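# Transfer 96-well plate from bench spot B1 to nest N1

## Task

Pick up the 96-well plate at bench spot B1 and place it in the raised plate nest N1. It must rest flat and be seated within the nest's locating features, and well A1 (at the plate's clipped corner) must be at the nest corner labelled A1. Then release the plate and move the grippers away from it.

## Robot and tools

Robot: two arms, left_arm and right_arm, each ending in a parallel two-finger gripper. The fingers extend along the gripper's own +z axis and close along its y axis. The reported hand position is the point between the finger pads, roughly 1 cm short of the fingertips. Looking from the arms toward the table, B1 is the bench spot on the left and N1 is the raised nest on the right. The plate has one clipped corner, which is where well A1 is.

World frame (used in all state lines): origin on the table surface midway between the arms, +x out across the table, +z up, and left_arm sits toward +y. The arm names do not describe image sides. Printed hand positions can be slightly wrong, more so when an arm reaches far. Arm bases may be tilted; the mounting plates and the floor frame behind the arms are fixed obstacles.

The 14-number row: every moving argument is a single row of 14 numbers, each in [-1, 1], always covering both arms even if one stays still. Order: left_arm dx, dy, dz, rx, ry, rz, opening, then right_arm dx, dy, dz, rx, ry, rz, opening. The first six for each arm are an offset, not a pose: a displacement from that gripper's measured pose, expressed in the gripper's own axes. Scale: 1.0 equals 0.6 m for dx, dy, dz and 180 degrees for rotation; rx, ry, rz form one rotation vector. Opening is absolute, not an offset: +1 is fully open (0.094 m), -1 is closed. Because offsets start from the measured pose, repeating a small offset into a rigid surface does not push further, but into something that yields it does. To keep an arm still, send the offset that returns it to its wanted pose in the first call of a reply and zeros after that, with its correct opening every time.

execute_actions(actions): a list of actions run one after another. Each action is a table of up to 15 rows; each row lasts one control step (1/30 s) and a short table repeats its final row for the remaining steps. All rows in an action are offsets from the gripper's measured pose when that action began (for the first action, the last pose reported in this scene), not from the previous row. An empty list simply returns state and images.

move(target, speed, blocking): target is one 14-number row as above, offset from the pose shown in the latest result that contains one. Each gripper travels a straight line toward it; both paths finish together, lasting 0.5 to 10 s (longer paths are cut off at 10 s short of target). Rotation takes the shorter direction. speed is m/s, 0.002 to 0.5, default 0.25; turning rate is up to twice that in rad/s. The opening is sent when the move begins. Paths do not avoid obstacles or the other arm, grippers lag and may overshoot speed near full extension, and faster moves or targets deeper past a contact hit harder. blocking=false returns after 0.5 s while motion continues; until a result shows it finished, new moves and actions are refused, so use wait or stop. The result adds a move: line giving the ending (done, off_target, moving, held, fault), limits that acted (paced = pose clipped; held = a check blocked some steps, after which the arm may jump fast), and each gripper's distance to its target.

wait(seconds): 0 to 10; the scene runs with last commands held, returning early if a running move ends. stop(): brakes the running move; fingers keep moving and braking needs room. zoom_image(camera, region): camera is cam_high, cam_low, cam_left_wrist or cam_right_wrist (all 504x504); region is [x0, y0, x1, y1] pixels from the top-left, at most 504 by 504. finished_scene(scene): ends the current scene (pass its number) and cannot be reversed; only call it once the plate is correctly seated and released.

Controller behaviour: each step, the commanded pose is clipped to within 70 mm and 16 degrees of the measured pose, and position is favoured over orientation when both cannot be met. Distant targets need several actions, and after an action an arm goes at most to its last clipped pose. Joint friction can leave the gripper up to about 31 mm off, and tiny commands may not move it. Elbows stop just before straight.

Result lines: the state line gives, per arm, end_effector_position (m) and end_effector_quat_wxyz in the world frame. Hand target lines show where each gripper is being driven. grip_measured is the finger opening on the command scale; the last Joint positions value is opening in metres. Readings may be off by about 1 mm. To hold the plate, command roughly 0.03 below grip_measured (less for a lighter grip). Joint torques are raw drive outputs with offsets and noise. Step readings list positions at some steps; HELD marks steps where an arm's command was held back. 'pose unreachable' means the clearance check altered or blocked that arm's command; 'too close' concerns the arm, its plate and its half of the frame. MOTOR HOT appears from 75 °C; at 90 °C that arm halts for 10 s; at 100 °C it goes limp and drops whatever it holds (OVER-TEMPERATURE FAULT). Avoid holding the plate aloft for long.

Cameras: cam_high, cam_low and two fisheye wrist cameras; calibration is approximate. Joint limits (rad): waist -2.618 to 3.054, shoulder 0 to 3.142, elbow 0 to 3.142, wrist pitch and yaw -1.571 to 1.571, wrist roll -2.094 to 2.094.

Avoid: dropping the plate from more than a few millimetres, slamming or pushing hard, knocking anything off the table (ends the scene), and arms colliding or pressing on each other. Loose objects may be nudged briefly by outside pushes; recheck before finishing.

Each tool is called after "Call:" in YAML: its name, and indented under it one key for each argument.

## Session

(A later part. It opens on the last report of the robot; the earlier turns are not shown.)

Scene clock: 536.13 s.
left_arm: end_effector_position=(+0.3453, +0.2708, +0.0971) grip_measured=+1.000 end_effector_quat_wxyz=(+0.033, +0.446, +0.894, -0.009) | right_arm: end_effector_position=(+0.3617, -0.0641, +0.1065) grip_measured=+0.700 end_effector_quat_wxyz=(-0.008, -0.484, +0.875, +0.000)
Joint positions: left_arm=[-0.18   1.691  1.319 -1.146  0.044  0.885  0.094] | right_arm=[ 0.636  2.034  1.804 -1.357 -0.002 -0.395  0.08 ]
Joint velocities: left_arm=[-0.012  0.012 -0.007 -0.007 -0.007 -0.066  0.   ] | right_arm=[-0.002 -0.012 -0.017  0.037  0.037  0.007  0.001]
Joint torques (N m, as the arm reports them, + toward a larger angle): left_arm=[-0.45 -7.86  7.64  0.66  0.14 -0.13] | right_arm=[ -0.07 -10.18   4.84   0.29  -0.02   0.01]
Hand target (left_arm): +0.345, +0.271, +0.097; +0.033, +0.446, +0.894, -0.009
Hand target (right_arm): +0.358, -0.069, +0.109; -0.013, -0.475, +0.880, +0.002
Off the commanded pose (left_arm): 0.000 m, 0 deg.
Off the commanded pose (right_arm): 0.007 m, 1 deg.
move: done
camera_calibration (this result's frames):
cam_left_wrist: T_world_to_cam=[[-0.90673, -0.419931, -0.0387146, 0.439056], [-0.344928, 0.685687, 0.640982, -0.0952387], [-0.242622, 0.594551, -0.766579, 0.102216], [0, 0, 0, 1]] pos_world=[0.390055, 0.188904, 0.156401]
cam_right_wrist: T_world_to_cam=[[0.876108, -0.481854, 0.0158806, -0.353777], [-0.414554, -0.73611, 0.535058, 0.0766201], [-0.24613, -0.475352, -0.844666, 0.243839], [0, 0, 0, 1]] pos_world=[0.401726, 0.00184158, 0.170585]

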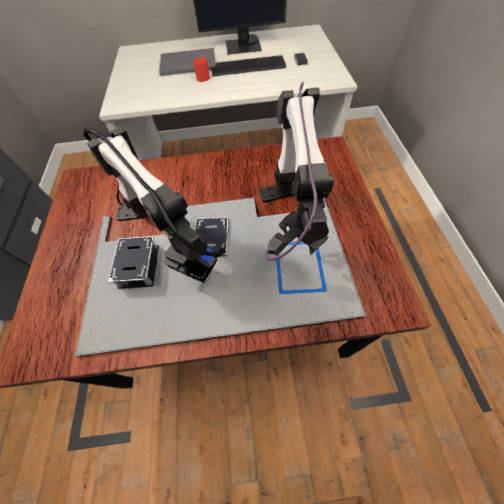

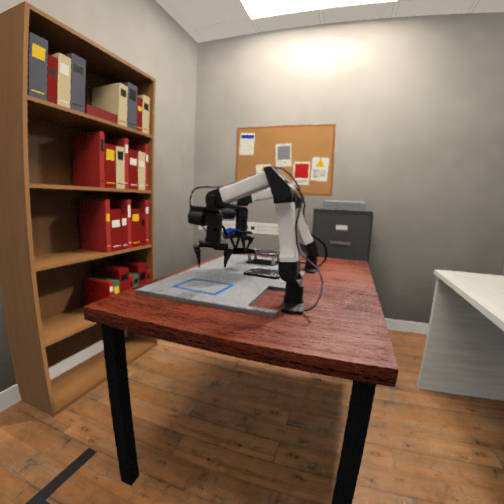

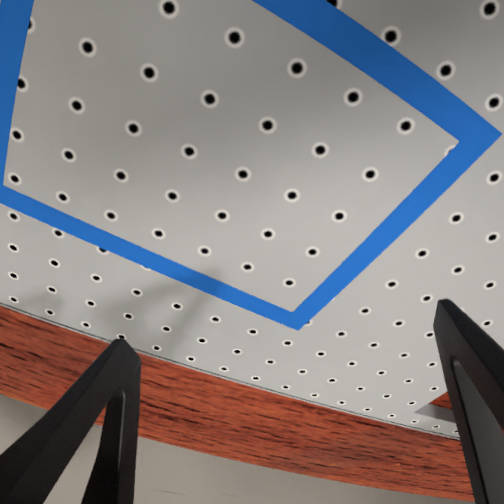

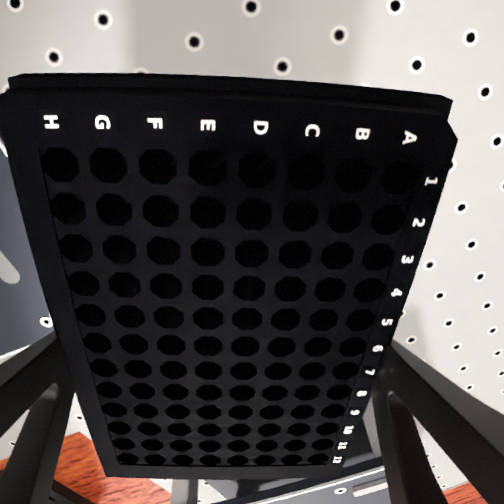

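Call:
move:
  target: [0,0,0,0,0,0,1, 0.3505,-0.0887,-0.015,-0.0038,0.0061,0.3444,0.665]
  speed: 0.35

Scene clock: 548.33 s.
left_arm: end_effector_position=(+0.3453, +0.2708, +0.0971) grip_measured=+1.000 end_effector_quat_wxyz=(+0.033, +0.446, +0.894, -0.009) | right_arm: end_effector_position=(+0.2977, -0.2666, +0.1142) grip_measured=+0.698 end_effector_quat_wxyz=(-0.020, +0.027, +0.999, +0.002)
Joint positions: left_arm=[-0.18   1.691  1.319 -1.146  0.044  0.885  0.094] | right_arm=[ 0.098  1.533  1.224 -1.3   -0.008  0.13   0.08 ]
Joint velocities: left_arm=[-0.017 -0.012 -0.002 -0.081 -0.066 -0.022  0.   ] | right_arm=[-0.007  0.007  0.032 -0.022 -0.051  0.066 -0.   ]
Joint torques (N m, as the arm reports them, + toward a larger angle): left_arm=[-0.39 -7.8   7.64  0.65  0.13 -0.13] | right_arm=[-0.04 -6.3   4.88  0.34 -0.06  0.01]
Hand target (left_arm): +0.345, +0.271, +0.097; +0.033, +0.446, +0.894, -0.009
Hand target (right_arm): +0.294, -0.267, +0.115; -0.018, +0.036, +0.999, +0.008
Off the commanded pose (left_arm): 0.000 m, 0 deg.
Off the commanded pose (right_arm): 0.006 m, 1 deg.
move: done
camera_calibration (this result's frames):
cam_left_wrist: T_world_to_cam=[[-0.90673, -0.419931, -0.0387146, 0.439056], [-0.344928, 0.685687, 0.640982, -0.0952387], [-0.242622, 0.594551, -0.766579, 0.102216], [0, 0, 0, 1]] pos_world=[0.390055, 0.188904, 0.156401]
cam_right_wrist: T_world_to_cam=[[0.00523136, -0.999798, 0.0193981, -0.274628], [-0.830882, 0.00644797, 0.556412, 0.216459], [-0.556424, -0.0190283, -0.83068, 0.350783], [0, 0, 0, 1]] pos_world=[0.376472, -0.269294, 0.176276]

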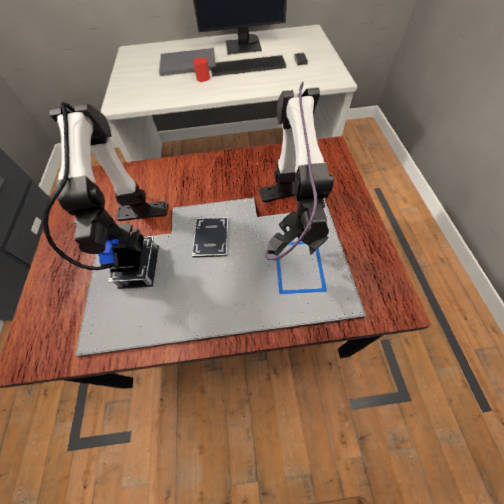

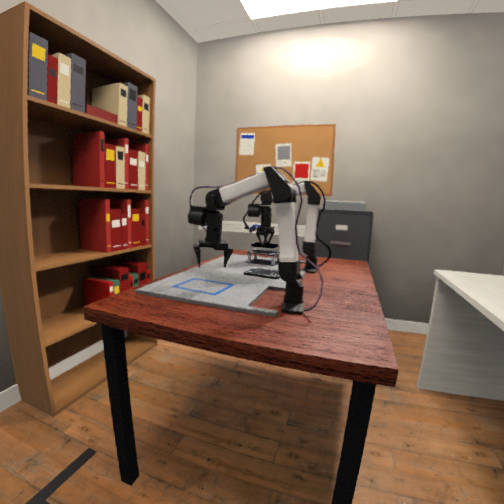

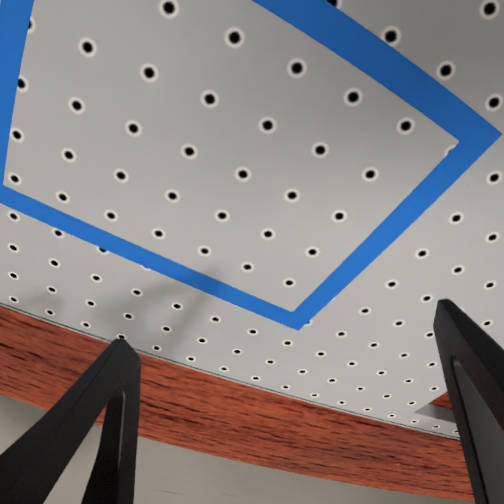

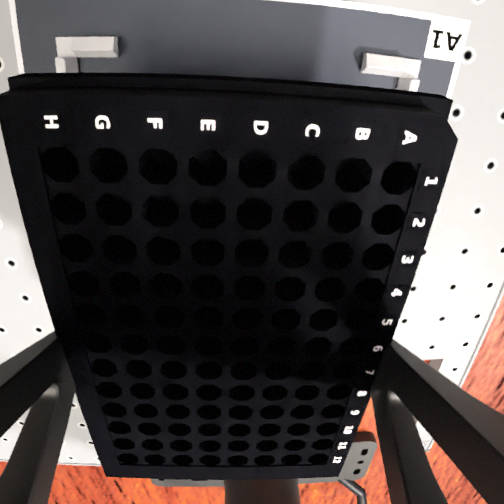

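Call:
zoom_image:
  camera: "cam_right_wrist"
  region: [0, 0, 252, 150]

Call:
zoom_image:
  camera: "cam_right_wrist"
  region: [252, 0, 504, 150]

Region (0, 0, 252, 150) of cam_right_wrist's 504x504 image, scaled by 2.000, with more detail than that image has; it fills the top 300 rows of this view, and the rest is white.

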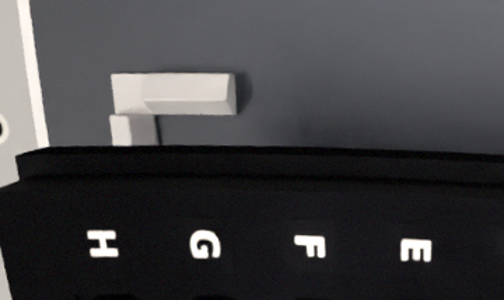

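Region (252, 0, 504, 150) of cam_right_wrist's 504x504 image, scaled by 2.000, with more detail than that image has; it fills the top 300 rows of this view, and the rest is white.

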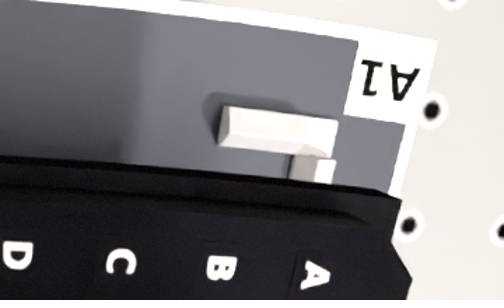

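Call:
move:
  target: [0,0,0,0,0,0,1, -0.001,0,0.036,0,0,0.002,0.665]
  speed: 0.05

Call:
zoom_image:
  camera: "cam_right_wrist"
  region: [0, 20, 200, 140]

Call:
zoom_image:
  camera: "cam_right_wrist"
  region: [304, 20, 504, 140]

Scene clock: 585.87 s.
left_arm: end_effector_position=(+0.3453, +0.2708, +0.0971) grip_measured=+1.000 end_effector_quat_wxyz=(+0.033, +0.446, +0.894, -0.009) | right_arm: end_effector_position=(+0.2977, -0.2666, +0.0980) grip_measured=+0.698 end_effector_quat_wxyz=(-0.016, +0.028, +0.999, +0.002)
Joint positions: left_arm=[-0.18   1.691  1.319 -1.146  0.044  0.885  0.094] | right_arm=[ 0.098  1.533  1.159 -1.229 -0.008  0.132  0.08 ]
Joint velocities: left_arm=[-0.017  0.017 -0.007 -0.007  0.022 -0.125  0.   ] | right_arm=[-0.002 -0.012 -0.007  0.007  0.007 -0.037  0.   ]
Joint torques (N m, as the arm reports them, + toward a larger angle): left_arm=[-0.4  -7.73  7.61  0.64  0.12 -0.14] | right_arm=[ 0.48 -4.23  4.94  0.47  0.06 -0.06]
Hand target (left_arm): +0.345, +0.271, +0.097; +0.033, +0.446, +0.894, -0.009
Hand target (right_arm): +0.298, -0.267, +0.093; -0.020, +0.030, +0.999, +0.002
Off the commanded pose (left_arm): 0.000 m, 0 deg.
Off the commanded pose (right_arm): 0.005 m, 0 deg.
move: done
camera_calibration (this result's frames):
cam_left_wrist: T_world_to_cam=[[-0.90673, -0.419931, -0.0387146, 0.439056], [-0.344928, 0.685687, 0.640982, -0.0952387], [-0.242622, 0.594551, -0.766579, 0.102216], [0, 0, 0, 1]] pos_world=[0.390055, 0.188904, 0.156401]
cam_right_wrist: T_world_to_cam=[[0.00243934, -0.999816, 0.0190247, -0.273454], [-0.834434, 0.00844951, 0.551043, 0.227565], [-0.551102, -0.0172191, -0.83426, 0.336519], [0, 0, 0, 1]] pos_world=[0.376012, -0.269532, 0.160549]

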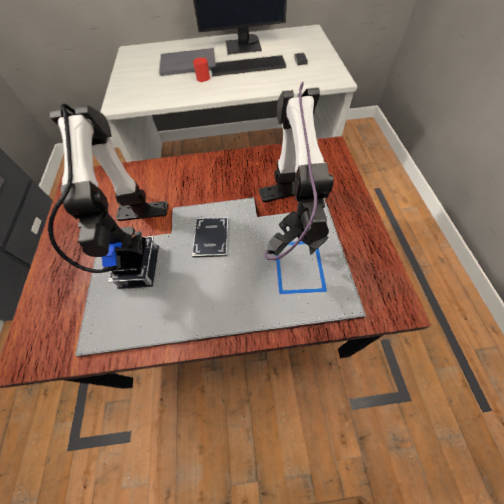

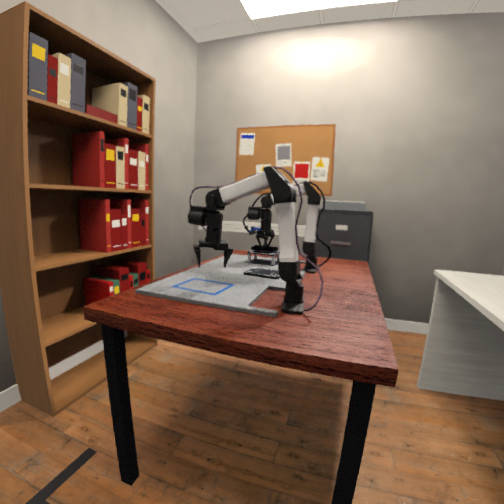

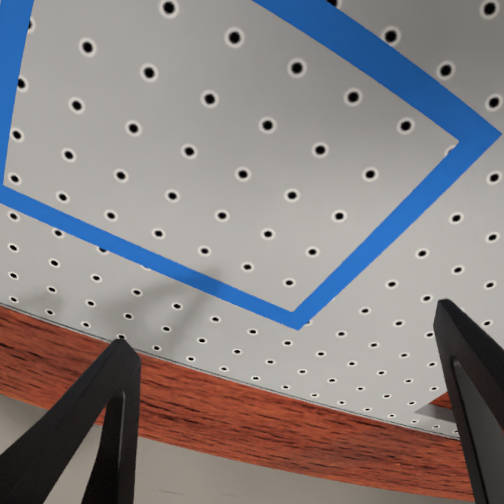

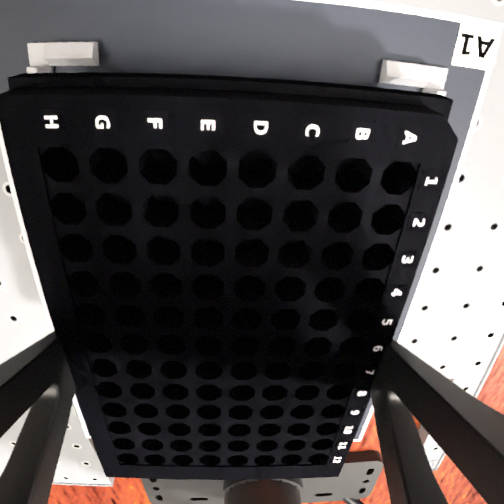

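Region (0, 20, 200, 140) of cam_right_wrist's 504x504 image, scaled by 2.520, with more detail than that image has; it fills the top 302 rows of this view, and the rest is white.

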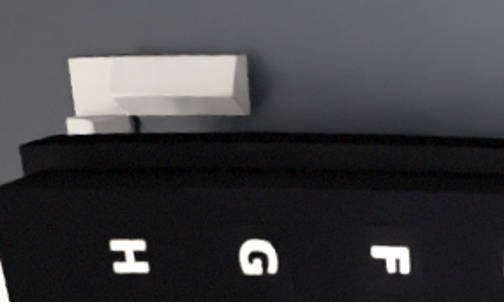

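Region (304, 20, 504, 140) of cam_right_wrist's 504x504 image, scaled by 2.520, with more detail than that image has; it fills the top 302 rows of this view, and the rest is white.

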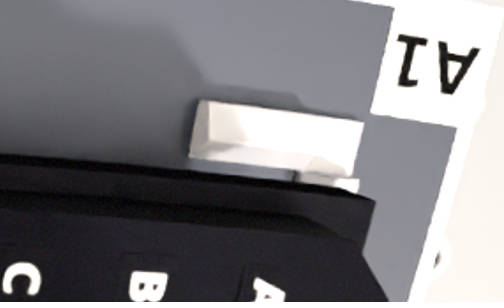

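Call:
execute_actions:
  actions:
    - [[0,0,0,0,0,0,1,0.003,-0.002,0.006,0.002,0.002,0.0015,0.665],[0,0,0,0,0,0,1,0.005,-0.003,0.008,0.003,0.0035,0.002,0.665],[0,0,0,0,0,0,1,0.006,-0.004,0.009,0.004,0.0045,0.003,0.665],[0,0,0,0,0,0,1,0.006,-0.005,0.010,0.0048,0.0045,0.0035,0.665],[0,0,0,0,0,0,1,0.006,-0.005,0.011,0.0048,0.0045,0.0035,0.665],[0,0,0,0,0,0,1,0.0065,-0.005,0.012,0.0048,0.0045,0.0035,0.665],[0,0,0,0,0,0,1,0.0065,-0.005,0.013,0.0048,0.0045,0.0035,0.665],[0,0,0,0,0,0,1,0.007,-0.005,0.014,0.0048,0.0045,0.0035,0.665],[0,0,0,0,0,0,1,0.007,-0.005,0.015,0.0048,0.0045,0.0035,0.665],[0,0,0,0,0,0,1,0.007,-0.005,0.016,0.0048,0.0045,0.0035,0.665]]

Call:
zoom_image:
  camera: "cam_right_wrist"
  region: [0, 20, 200, 140]

Call:
zoom_image:
  camera: "cam_right_wrist"
  region: [304, 20, 504, 140]

Scene clock: 626.50 s.
left_arm: end_effector_position=(+0.3453, +0.2708, +0.0971) grip_measured=+1.000 end_effector_quat_wxyz=(+0.033, +0.446, +0.894, -0.009) | right_arm: end_effector_position=(+0.2925, -0.2672, +0.0922) grip_measured=+0.698 end_effector_quat_wxyz=(-0.025, +0.029, +0.999, +0.001)
Joint positions: left_arm=[-0.18   1.691  1.319 -1.146  0.044  0.885  0.094] | right_arm=[ 0.098  1.533  1.136 -1.223 -0.007  0.133  0.08 ]
Joint velocities: left_arm=[ 0.002 -0.002 -0.012 -0.051 -0.095 -0.051  0.   ] | right_arm=[-0.002 -0.007  0.007  0.095 -0.066 -0.037  0.   ]
Joint torques (N m, as the arm reports them, + toward a larger angle): left_arm=[-0.42 -7.74  7.59  0.63  0.13 -0.14] | right_arm=[ 0.47 -4.67  4.85  0.44  0.18  0.01]
Hand target (left_arm): +0.345, +0.271, +0.097; +0.033, +0.446, +0.894, -0.009
Hand target (right_arm): +0.293, -0.269, +0.089; -0.024, +0.033, +0.999, -0.005
Off the commanded pose (left_arm): 0.000 m, 0 deg.
Off the commanded pose (right_arm): 0.004 m, 1 deg.
Step readings (end_effector_position):
0: left_arm (+0.3453, +0.2708, +0.0971) | right_arm (+0.2981, -0.2666, +0.0980)
1: left_arm (+0.3453, +0.2708, +0.0971) | right_arm (+0.2981, -0.2666, +0.0980)
2: left_arm (+0.3453, +0.2708, +0.0971) | right_arm (+0.2981, -0.2666, +0.0980)
4: left_arm (+0.3453, +0.2708, +0.0971) | right_arm (+0.2978, -0.2666, +0.0977)
8: left_arm (+0.3453, +0.2708, +0.0971) | right_arm (+0.2944, -0.2670, +0.0946)
15: end_effector_position above
camera_calibration (this result's frames):
cam_left_wrist: T_world_to_cam=[[-0.90673, -0.419931, -0.0387146, 0.439056], [-0.344928, 0.685687, 0.640982, -0.0952387], [-0.242622, 0.594551, -0.766579, 0.102216], [0, 0, 0, 1]] pos_world=[0.390055, 0.188904, 0.156401]
cam_right_wrist: T_world_to_cam=[[0.00207677, -0.999767, 0.0214934, -0.274031], [-0.824706, 0.0104435, 0.565465, 0.222789], [-0.565557, -0.0189001, -0.824492, 0.331774], [0, 0, 0, 1]] pos_world=[0.371942, -0.270023, 0.153456]

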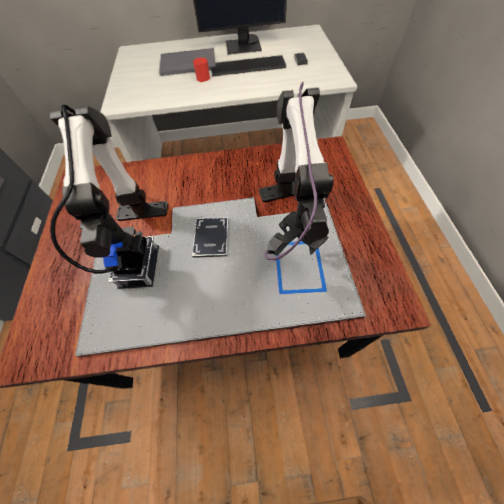

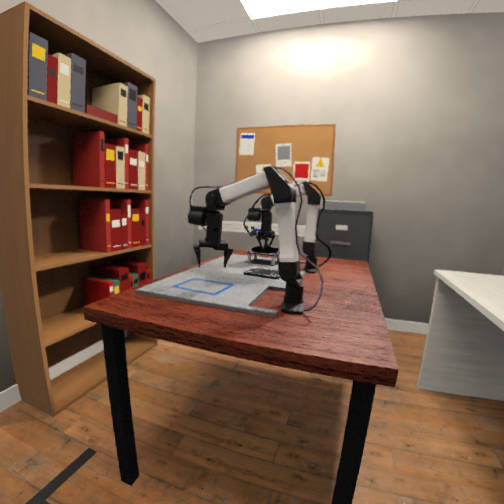

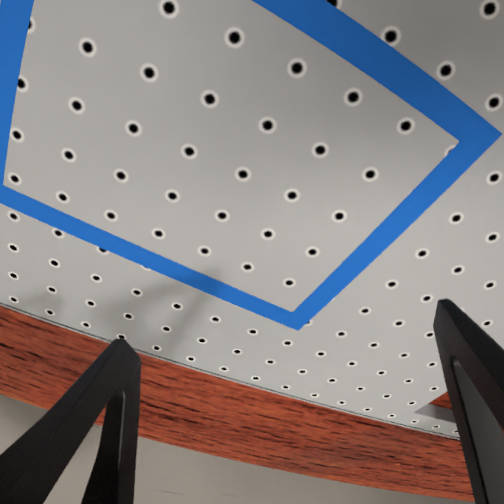

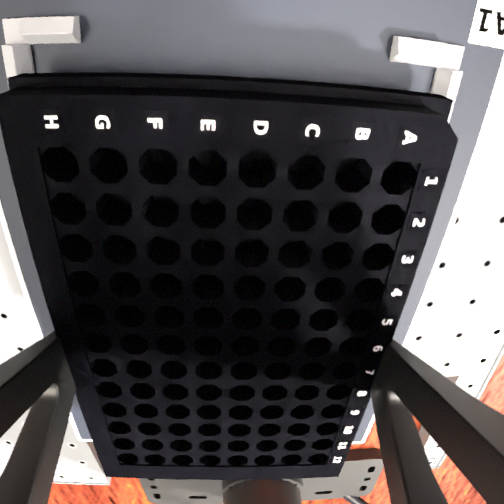

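Region (0, 20, 200, 140) of cam_right_wrist's 504x504 image, scaled by 2.520, with more detail than that image has; it fills the top 302 rows of this view, and the rest is white.

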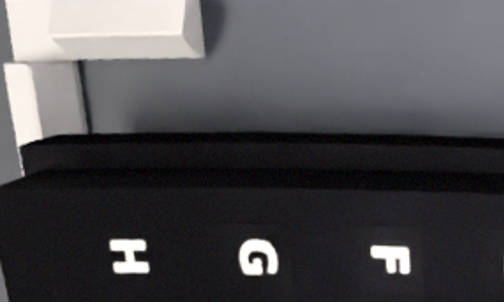

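Region (304, 20, 504, 140) of cam_right_wrist's 504x504 image, scaled by 2.520, with more detail than that image has; it fills the top 302 rows of this view, and the rest is white.

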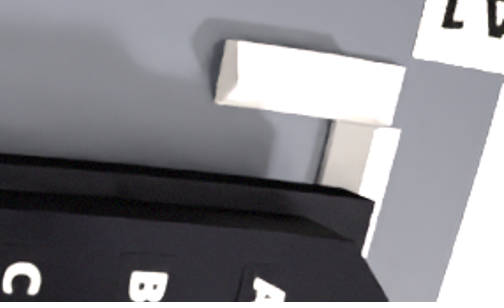

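The wrist was still moving; let me check the settled state.

Call:
wait:
  seconds: 0

Call:
zoom_image:
  camera: "cam_right_wrist"
  region: [0, 20, 200, 140]

Call:
zoom_image:
  camera: "cam_right_wrist"
  region: [304, 20, 504, 140]

Scene clock: 641.53 s.
left_arm: end_effector_position=(+0.3453, +0.2708, +0.0971) grip_measured=+1.000 end_effector_quat_wxyz=(+0.033, +0.446, +0.894, -0.009) | right_arm: end_effector_position=(+0.2933, -0.2672, +0.0922) grip_measured=+0.698 end_effector_quat_wxyz=(-0.024, +0.029, +0.999, +0.001)
Joint positions: left_arm=[-0.18   1.691  1.319 -1.146  0.044  0.885  0.094] | right_arm=[ 0.098  1.533  1.136 -1.22  -0.007  0.134  0.08 ]
Joint velocities: left_arm=[-0.012 -0.017 -0.007  0.022 -0.037  0.066  0.   ] | right_arm=[-0.002 -0.007 -0.012  0.051 -0.051 -0.051  0.   ]
Joint torques (N m, as the arm reports them, + toward a larger angle): left_arm=[-0.49 -7.77  7.57  0.63  0.14 -0.15] | right_arm=[ 0.5  -4.67  4.86  0.45  0.19  0.02]
Hand target (left_arm): +0.345, +0.271, +0.097; +0.033, +0.446, +0.894, -0.009
Hand target (right_arm): +0.293, -0.269, +0.089; -0.024, +0.034, +0.999, -0.005
Off the commanded pose (left_arm): 0.000 m, 0 deg.
Off the commanded pose (right_arm): 0.004 m, 1 deg.
camera_calibration (this result's frames):
cam_left_wrist: T_world_to_cam=[[-0.90673, -0.419931, -0.0387146, 0.439056], [-0.344928, 0.685687, 0.640982, -0.0952387], [-0.242622, 0.594551, -0.766579, 0.102216], [0, 0, 0, 1]] pos_world=[0.390055, 0.188904, 0.156401]
cam_right_wrist: T_world_to_cam=[[0.00164793, -0.999764, 0.0216651, -0.27393], [-0.826435, 0.0108365, 0.562928, 0.224276], [-0.56303, -0.0188324, -0.826222, 0.331605], [0, 0, 0, 1]] pos_world=[0.372505, -0.27005, 0.153663]

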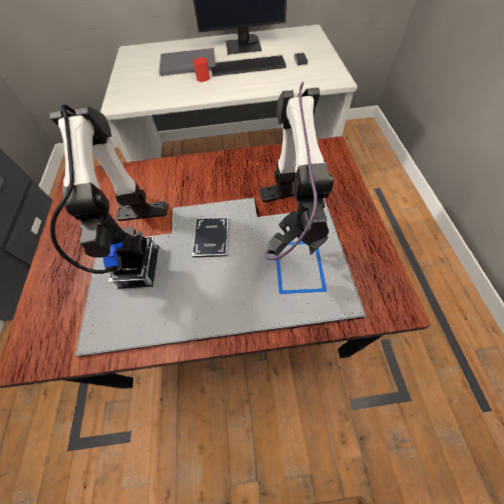

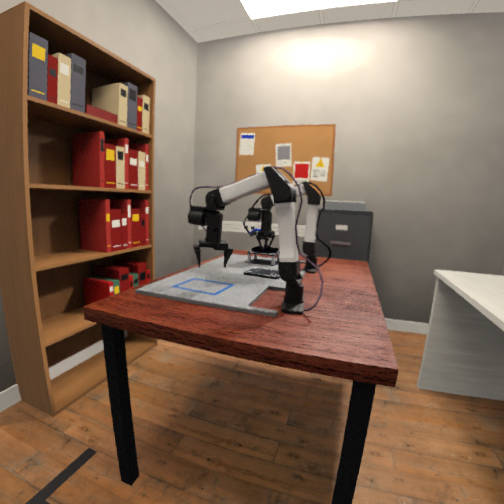

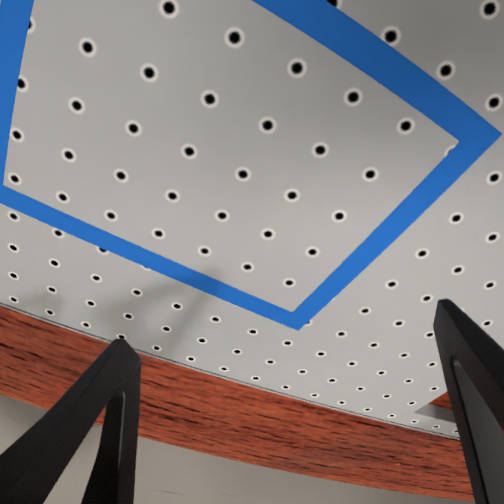

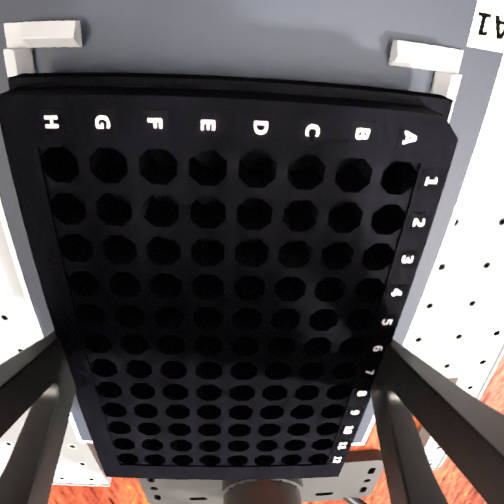

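Region (0, 20, 200, 140) of cam_right_wrist's 504x504 image, scaled by 2.520, with more detail than that image has; it fills the top 302 rows of this view, and the rest is white.

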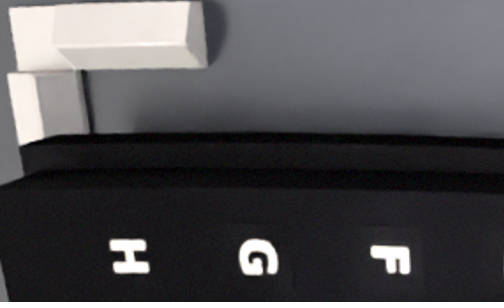

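Region (304, 20, 504, 140) of cam_right_wrist's 504x504 image, scaled by 2.520, with more detail than that image has; it fills the top 302 rows of this view, and the rest is white.

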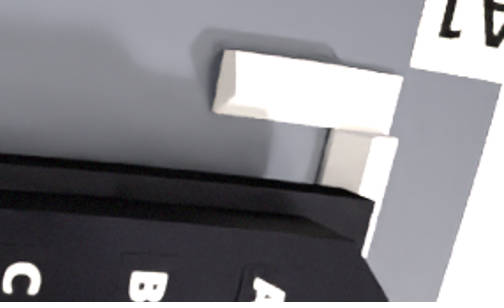

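Call:
execute_actions:
  actions:
    - [[0,0,0,0,0,0,1,-0.006,-0.003,0,0.003,-0.0047,0.003,0.665],[0,0,0,0,0,0,1,-0.008,-0.0033,0,0.0034,-0.0062,0.0035,0.665],[0,0,0,0,0,0,1,-0.010,-0.0036,0,0.0037,-0.0078,0.004,0.665],[0,0,0,0,0,0,1,-0.012,-0.0039,0,0.004,-0.0093,0.0043,0.665],[0,0,0,0,0,0,1,-0.013,-0.004,0,0.0041,-0.0101,0.0045,0.665]]

Scene clock: 658.83 s.
left_arm: end_effector_position=(+0.3453, +0.2708, +0.0971) grip_measured=+1.000 end_effector_quat_wxyz=(+0.033, +0.446, +0.894, -0.009) | right_arm: end_effector_position=(+0.2972, -0.2678, +0.0920) grip_measured=+0.698 end_effector_quat_wxyz=(-0.015, +0.030, +0.999, -0.001)
Joint positions: left_arm=[-0.18   1.691  1.319 -1.146  0.044  0.885  0.094] | right_arm=[ 0.098  1.533  1.136 -1.204 -0.001  0.136  0.08 ]
Joint velocities: left_arm=[-0.002  0.007  0.007 -0.022 -0.022 -0.125  0.   ] | right_arm=[ 0.002 -0.002  0.002 -0.007  0.037 -0.007  0.   ]
Joint torques (N m, as the arm reports them, + toward a larger angle): left_arm=[-0.47 -7.74  7.6   0.63  0.13 -0.15] | right_arm=[ 0.42 -4.9   6.01  0.45  0.18  0.  ]
Hand target (left_arm): +0.345, +0.271, +0.097; +0.033, +0.446, +0.894, -0.009
Hand target (right_arm): +0.301, -0.270, +0.092; -0.008, +0.035, +0.999, -0.006
Off the commanded pose (left_arm): 0.000 m, 0 deg.
Off the commanded pose (right_arm): 0.004 m, 1 deg.
Step readings (end_effector_position):
0: left_arm (+0.3453, +0.2708, +0.0971) | right_arm (+0.2933, -0.2672, +0.0922)
1: left_arm (+0.3453, +0.2708, +0.0971) | right_arm (+0.2933, -0.2672, +0.0922)
2: left_arm (+0.3453, +0.2708, +0.0971) | right_arm (+0.2934, -0.2672, +0.0922)
4: left_arm (+0.3453, +0.2708, +0.0971) | right_arm (+0.2942, -0.2674, +0.0922)
8: left_arm (+0.3453, +0.2708, +0.0971) | right_arm (+0.2961, -0.2676, +0.0921)
15: end_effector_position above
camera_calibration (this result's frames):
cam_left_wrist: T_world_to_cam=[[-0.90673, -0.419931, -0.0387146, 0.439056], [-0.344928, 0.685687, 0.640982, -0.0952387], [-0.242622, 0.594551, -0.766579, 0.102216], [0, 0, 0, 1]] pos_world=[0.390055, 0.188904, 0.156401]
cam_right_wrist: T_world_to_cam=[[-0.00119299, -0.999664, 0.0259014, -0.274074], [-0.835303, 0.0152365, 0.549579, 0.232636], [-0.549789, -0.0209799, -0.83504, 0.329965], [0, 0, 0, 1]] pos_world=[0.375406, -0.270604, 0.154781]

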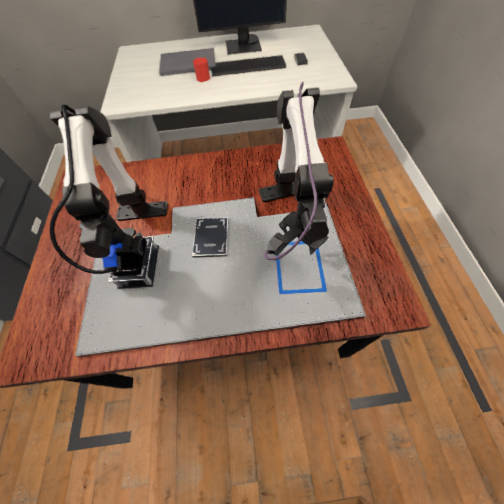

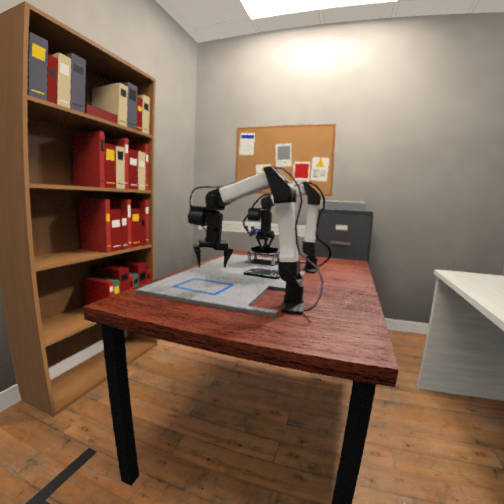

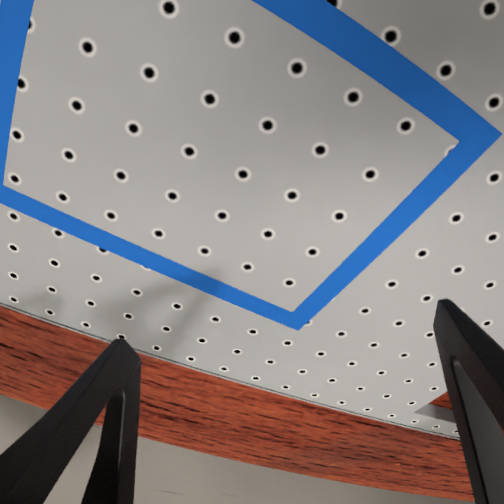

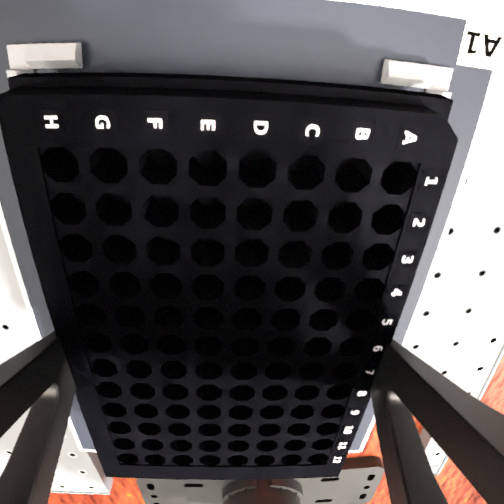

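Call:
wait:
  seconds: 0

Call:
zoom_image:
  camera: "cam_right_wrist"
  region: [0, 30, 140, 114]

Call:
zoom_image:
  camera: "cam_right_wrist"
  region: [364, 40, 504, 124]

Call:
zoom_image:
  camera: "cam_right_wrist"
  region: [50, 380, 400, 504]

Scene clock: 663.77 s.
left_arm: end_effector_position=(+0.3453, +0.2708, +0.0971) grip_measured=+1.000 end_effector_quat_wxyz=(+0.033, +0.446, +0.894, -0.009) | right_arm: end_effector_position=(+0.2974, -0.2679, +0.0920) grip_measured=+0.698 end_effector_quat_wxyz=(-0.015, +0.030, +0.999, -0.001)
Joint positions: left_arm=[-0.18   1.691  1.319 -1.146  0.044  0.885  0.094] | right_arm=[ 0.098  1.533  1.136 -1.204 -0.001  0.136  0.08 ]
Joint velocities: left_arm=[-0.012  0.007  0.002 -0.007  0.022 -0.022  0.   ] | right_arm=[-0.002 -0.012 -0.002 -0.051  0.022  0.037  0.   ]
Joint torques (N m, as the arm reports them, + toward a larger angle): left_arm=[-0.38 -7.77  7.66  0.66  0.15 -0.14] | right_arm=[ 0.4  -4.89  6.    0.48  0.19  0.01]
Hand target (left_arm): +0.345, +0.271, +0.097; +0.033, +0.446, +0.894, -0.009
Hand target (right_arm): +0.301, -0.270, +0.092; -0.008, +0.035, +0.999, -0.006
Off the commanded pose (left_arm): 0.000 m, 0 deg.
Off the commanded pose (right_arm): 0.004 m, 1 deg.
camera_calibration (this result's frames):
cam_left_wrist: T_world_to_cam=[[-0.90673, -0.419931, -0.0387146, 0.439056], [-0.344928, 0.685687, 0.640982, -0.0952387], [-0.242622, 0.594551, -0.766579, 0.102216], [0, 0, 0, 1]] pos_world=[0.390055, 0.188904, 0.156401]
cam_right_wrist: T_world_to_cam=[[-0.0012019, -0.999655, 0.0262224, -0.274149], [-0.835737, 0.0154037, 0.548915, 0.233035], [-0.549129, -0.0212553, -0.835467, 0.329834], [0, 0, 0, 1]] pos_world=[0.375548, -0.270634, 0.154838]

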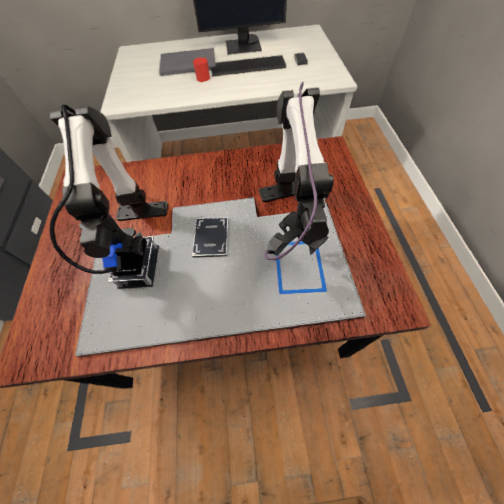

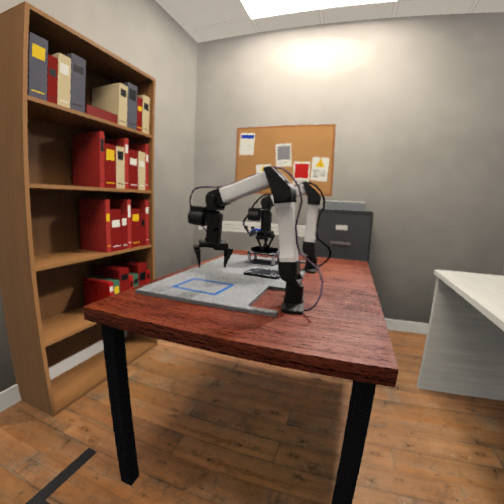

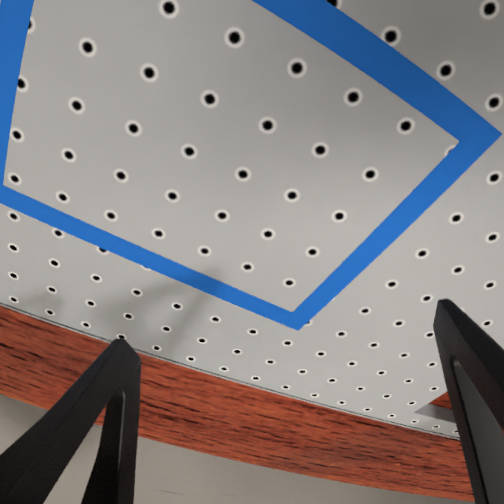

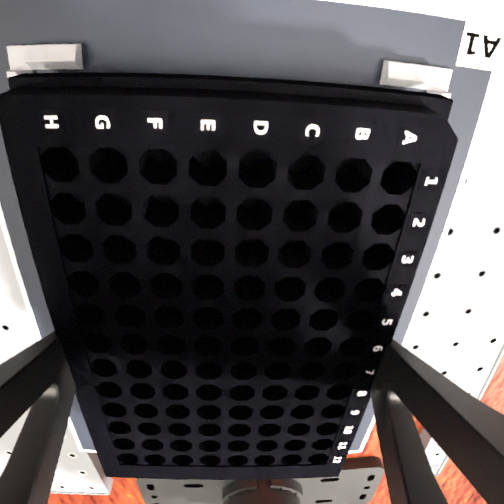

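Region (0, 30, 140, 114) of cam_right_wrist's 504x504 image, scaled by 3.600, with more detail than that image has; it fills the top 302 rows of this view, and the rest is white.

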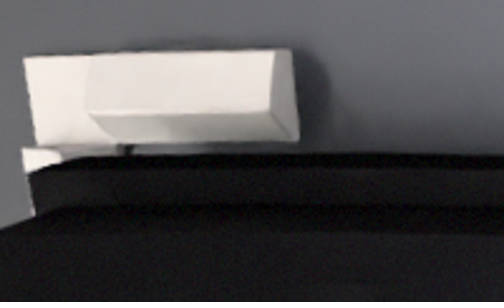

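Region (364, 40, 504, 124) of cam_right_wrist's 504x504 image, scaled by 3.600, with more detail than that image has; it fills the top 302 rows of this view, and the rest is white.

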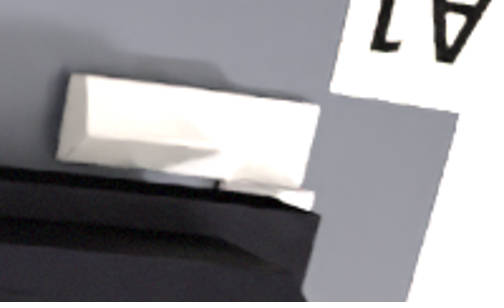

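Region (50, 380, 400, 504) of cam_right_wrist's 504x504 image, scaled by 1.440, with more detail than that image has; it fills the top 179 rows of this view, and the rest is white.

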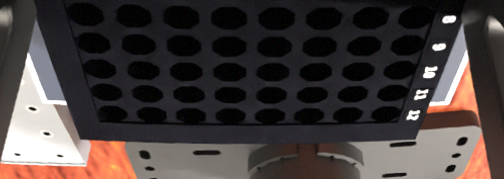

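Call:
execute_actions:
  actions:
    - [[0,0,0,0,0,0,1,-0.001,0,0.004,0,-0.001,0,0.665],[0,0,0,0,0,0,1,-0.0015,0,0.005,0,-0.0016,0,0.665],[0,0,0,0,0,0,1,-0.0015,0,0.006,0,-0.0016,0,0.665],[0,0,0,0,0,0,1,-0.0014,0,0.007,0,-0.0016,0,0.665],[0,0,0,0,0,0,1,-0.0013,0,0.008,0,-0.0016,0,0.665],[0,0,0,0,0,0,1,-0.0012,0,0.009,0,-0.0016,0,0.665],[0,0,0,0,0,0,1,-0.0011,0,0.010,0,-0.0016,0,0.665],[0,0,0,0,0,0,1,-0.001,0,0.011,0,-0.0016,0,0.665],[0,0,0,0,0,0,1,-0.0009,0,0.012,0,-0.0016,0,0.665],[0,0,0,0,0,0,1,-0.0008,0,0.013,0,-0.0016,0,0.665],[0,0,0,0,0,0,1,-0.0007,0,0.014,0,-0.0016,0,0.665],[0,0,0,0,0,0,1,-0.0006,0,0.015,0,-0.0016,0,0.665],[0,0,0,0,0,0,1,0.0005,0,0.016,0,-0.0008,0,0.665],[0,0,0,0,0,0,1,0.0015,0,0.017,0,0,0,0.665]]

Scene clock: 677.20 s.
left_arm: end_effector_position=(+0.3453, +0.2708, +0.0971) grip_measured=+1.000 end_effector_quat_wxyz=(+0.033, +0.446, +0.894, -0.009) | right_arm: end_effector_position=(+0.2964, -0.2679, +0.0863) grip_measured=+0.698 end_effector_quat_wxyz=(-0.015, +0.030, +0.999, -0.001)
Joint positions: left_arm=[-0.18   1.691  1.319 -1.146  0.044  0.885  0.094] | right_arm=[ 0.098  1.533  1.112 -1.18  -0.001  0.136  0.08 ]
Joint velocities: left_arm=[-0.012 -0.007  0.002 -0.007 -0.007  0.037  0.   ] | right_arm=[-0.007  0.002 -0.017  0.139 -0.051 -0.066 -0.001]
Joint torques (N m, as the arm reports them, + toward a larger angle): left_arm=[-0.43 -7.81  7.59  0.63  0.12 -0.15] | right_arm=[ 0.56 -4.64  4.83  0.43  0.09 -0.09]
Hand target (left_arm): +0.345, +0.271, +0.097; +0.033, +0.446, +0.894, -0.009
Hand target (right_arm): +0.296, -0.268, +0.082; -0.015, +0.030, +0.999, -0.001
Off the commanded pose (left_arm): 0.000 m, 0 deg.
Off the commanded pose (right_arm): 0.004 m, 0 deg.
Step readings (end_effector_position):
0: left_arm (+0.3453, +0.2708, +0.0971) | right_arm (+0.2974, -0.2679, +0.0920)
1: left_arm (+0.3453, +0.2708, +0.0971) | right_arm (+0.2974, -0.2679, +0.0920)
2: left_arm (+0.3453, +0.2708, +0.0971) | right_arm (+0.2975, -0.2679, +0.0920)
4: left_arm (+0.3453, +0.2708, +0.0971) | right_arm (+0.2979, -0.2678, +0.0920)
8: left_arm (+0.3453, +0.2708, +0.0971) | right_arm (+0.2989, -0.2677, +0.0910)
15: end_effector_position above
camera_calibration (this result's frames):
cam_left_wrist: T_world_to_cam=[[-0.90673, -0.419931, -0.0387146, 0.439056], [-0.344928, 0.685687, 0.640982, -0.0952387], [-0.242622, 0.594551, -0.766579, 0.102216], [0, 0, 0, 1]] pos_world=[0.390055, 0.188904, 0.156401]
cam_right_wrist: T_world_to_cam=[[-0.0012019, -0.999655, 0.0262224, -0.274074], [-0.835737, 0.0154037, 0.548915, 0.23539], [-0.549129, -0.0212553, -0.835467, 0.324459], [0, 0, 0, 1]] pos_world=[0.374565, -0.270709, 0.149052]

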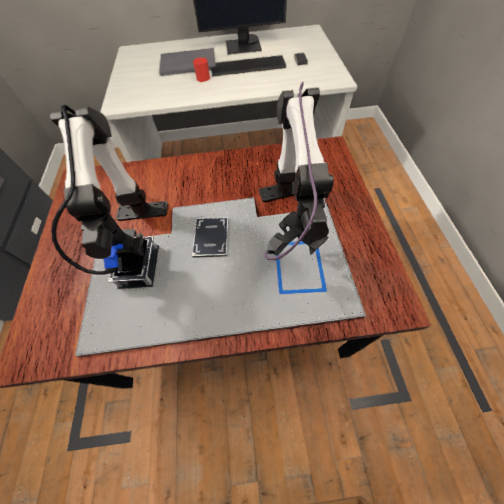

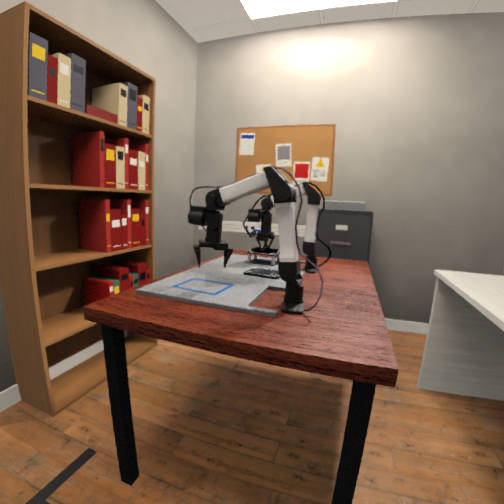

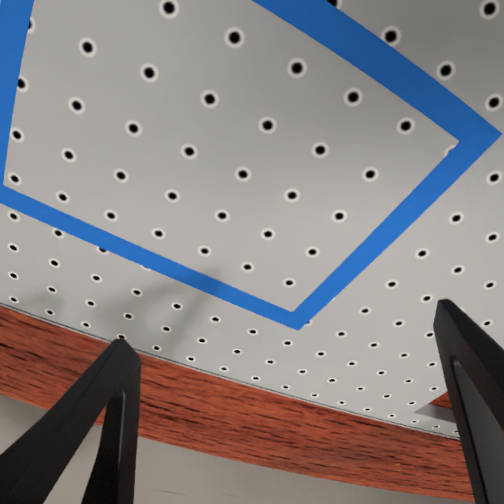

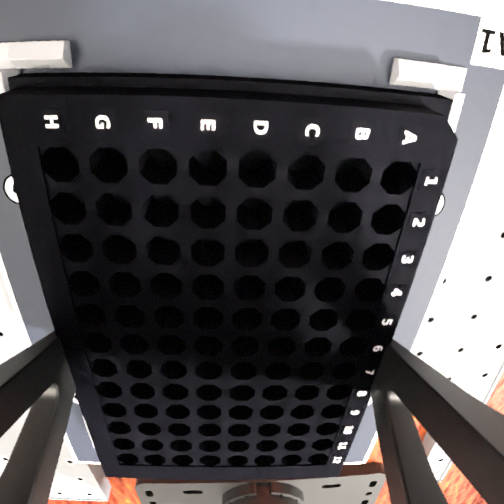

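Call:
wait:
  seconds: 0

Call:
zoom_image:
  camera: "cam_right_wrist"
  region: [0, 30, 140, 114]

Call:
zoom_image:
  camera: "cam_right_wrist"
  region: [364, 40, 504, 124]

Scene clock: 690.87 s.
left_arm: end_effector_position=(+0.3453, +0.2708, +0.0971) grip_measured=+1.000 end_effector_quat_wxyz=(+0.033, +0.446, +0.894, -0.009) | right_arm: end_effector_position=(+0.2966, -0.2679, +0.0859) grip_measured=+0.698 end_effector_quat_wxyz=(-0.015, +0.030, +0.999, -0.001)
Joint positions: left_arm=[-0.18   1.691  1.319 -1.146  0.044  0.885  0.094] | right_arm=[ 0.098  1.533  1.111 -1.178 -0.001  0.136  0.08 ]
Joint velocities: left_arm=[-0.012  0.017  0.002  0.007 -0.051 -0.051  0.   ] | right_arm=[-0.002 -0.027 -0.017 -0.007  0.022 -0.11   0.   ]
Joint torques (N m, as the arm reports them, + toward a larger angle): left_arm=[-0.42 -7.73  7.59  0.61  0.13 -0.12] | right_arm=[ 0.55 -4.69  4.82  0.48  0.07 -0.1 ]
Hand target (left_arm): +0.345, +0.271, +0.097; +0.033, +0.446, +0.894, -0.009
Hand target (right_arm): +0.296, -0.268, +0.082; -0.015, +0.030, +0.999, -0.001
Off the commanded pose (left_arm): 0.000 m, 0 deg.
Off the commanded pose (right_arm): 0.004 m, 0 deg.
camera_calibration (this result's frames):
cam_left_wrist: T_world_to_cam=[[-0.90673, -0.419931, -0.0387146, 0.439056], [-0.344928, 0.685687, 0.640982, -0.0952387], [-0.242622, 0.594551, -0.766579, 0.102216], [0, 0, 0, 1]] pos_world=[0.390055, 0.188904, 0.156401]
cam_right_wrist: T_world_to_cam=[[-0.00123178, -0.999658, 0.0261339, -0.274031], [-0.836362, 0.0153558, 0.547962, 0.236034], [-0.548176, -0.0211824, -0.836095, 0.324042], [0, 0, 0, 1]] pos_world=[0.374704, -0.270698, 0.148754]

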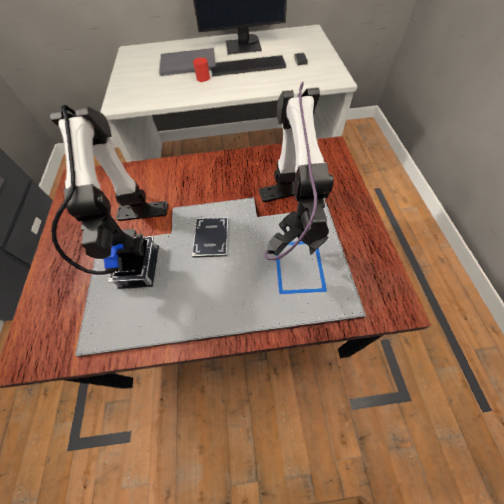

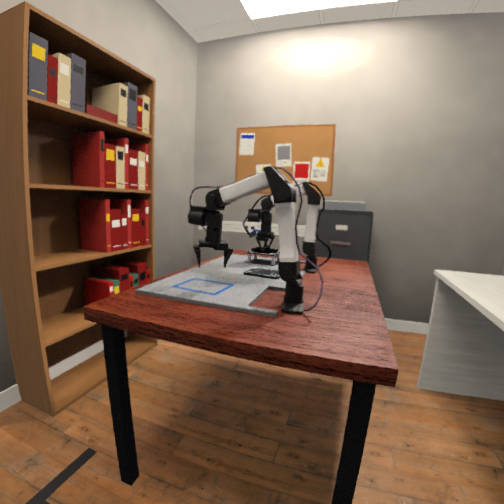

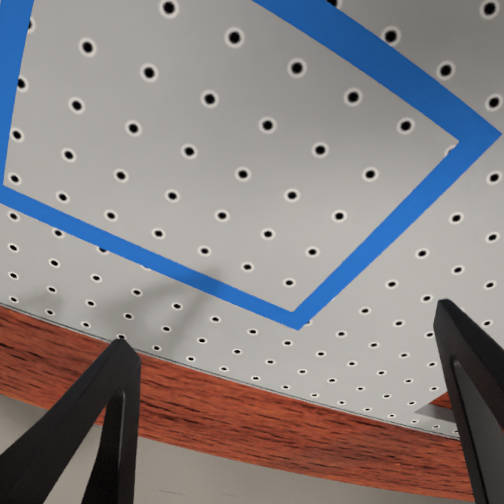

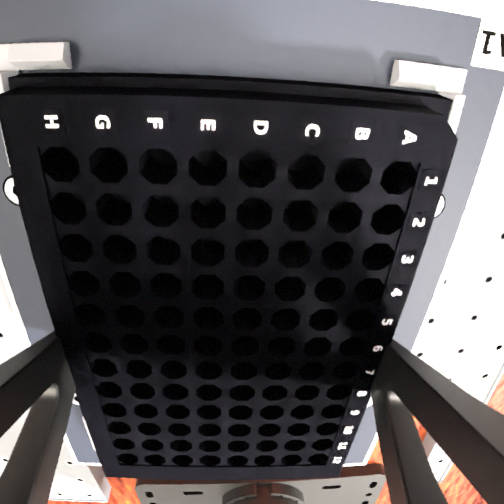

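Region (0, 30, 140, 114) of cam_right_wrist's 504x504 image, scaled by 3.600, with more detail than that image has; it fills the top 302 rows of this view, and the rest is white.

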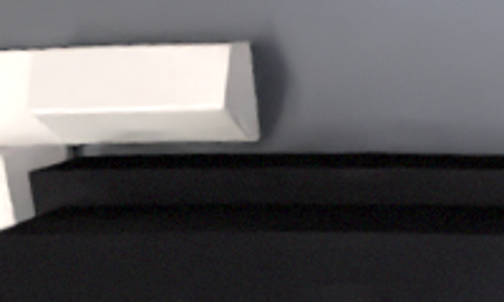

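Region (364, 40, 504, 124) of cam_right_wrist's 504x504 image, scaled by 3.600, with more detail than that image has; it fills the top 302 rows of this view, and the rest is white.

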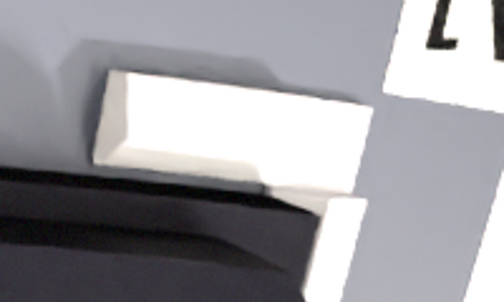

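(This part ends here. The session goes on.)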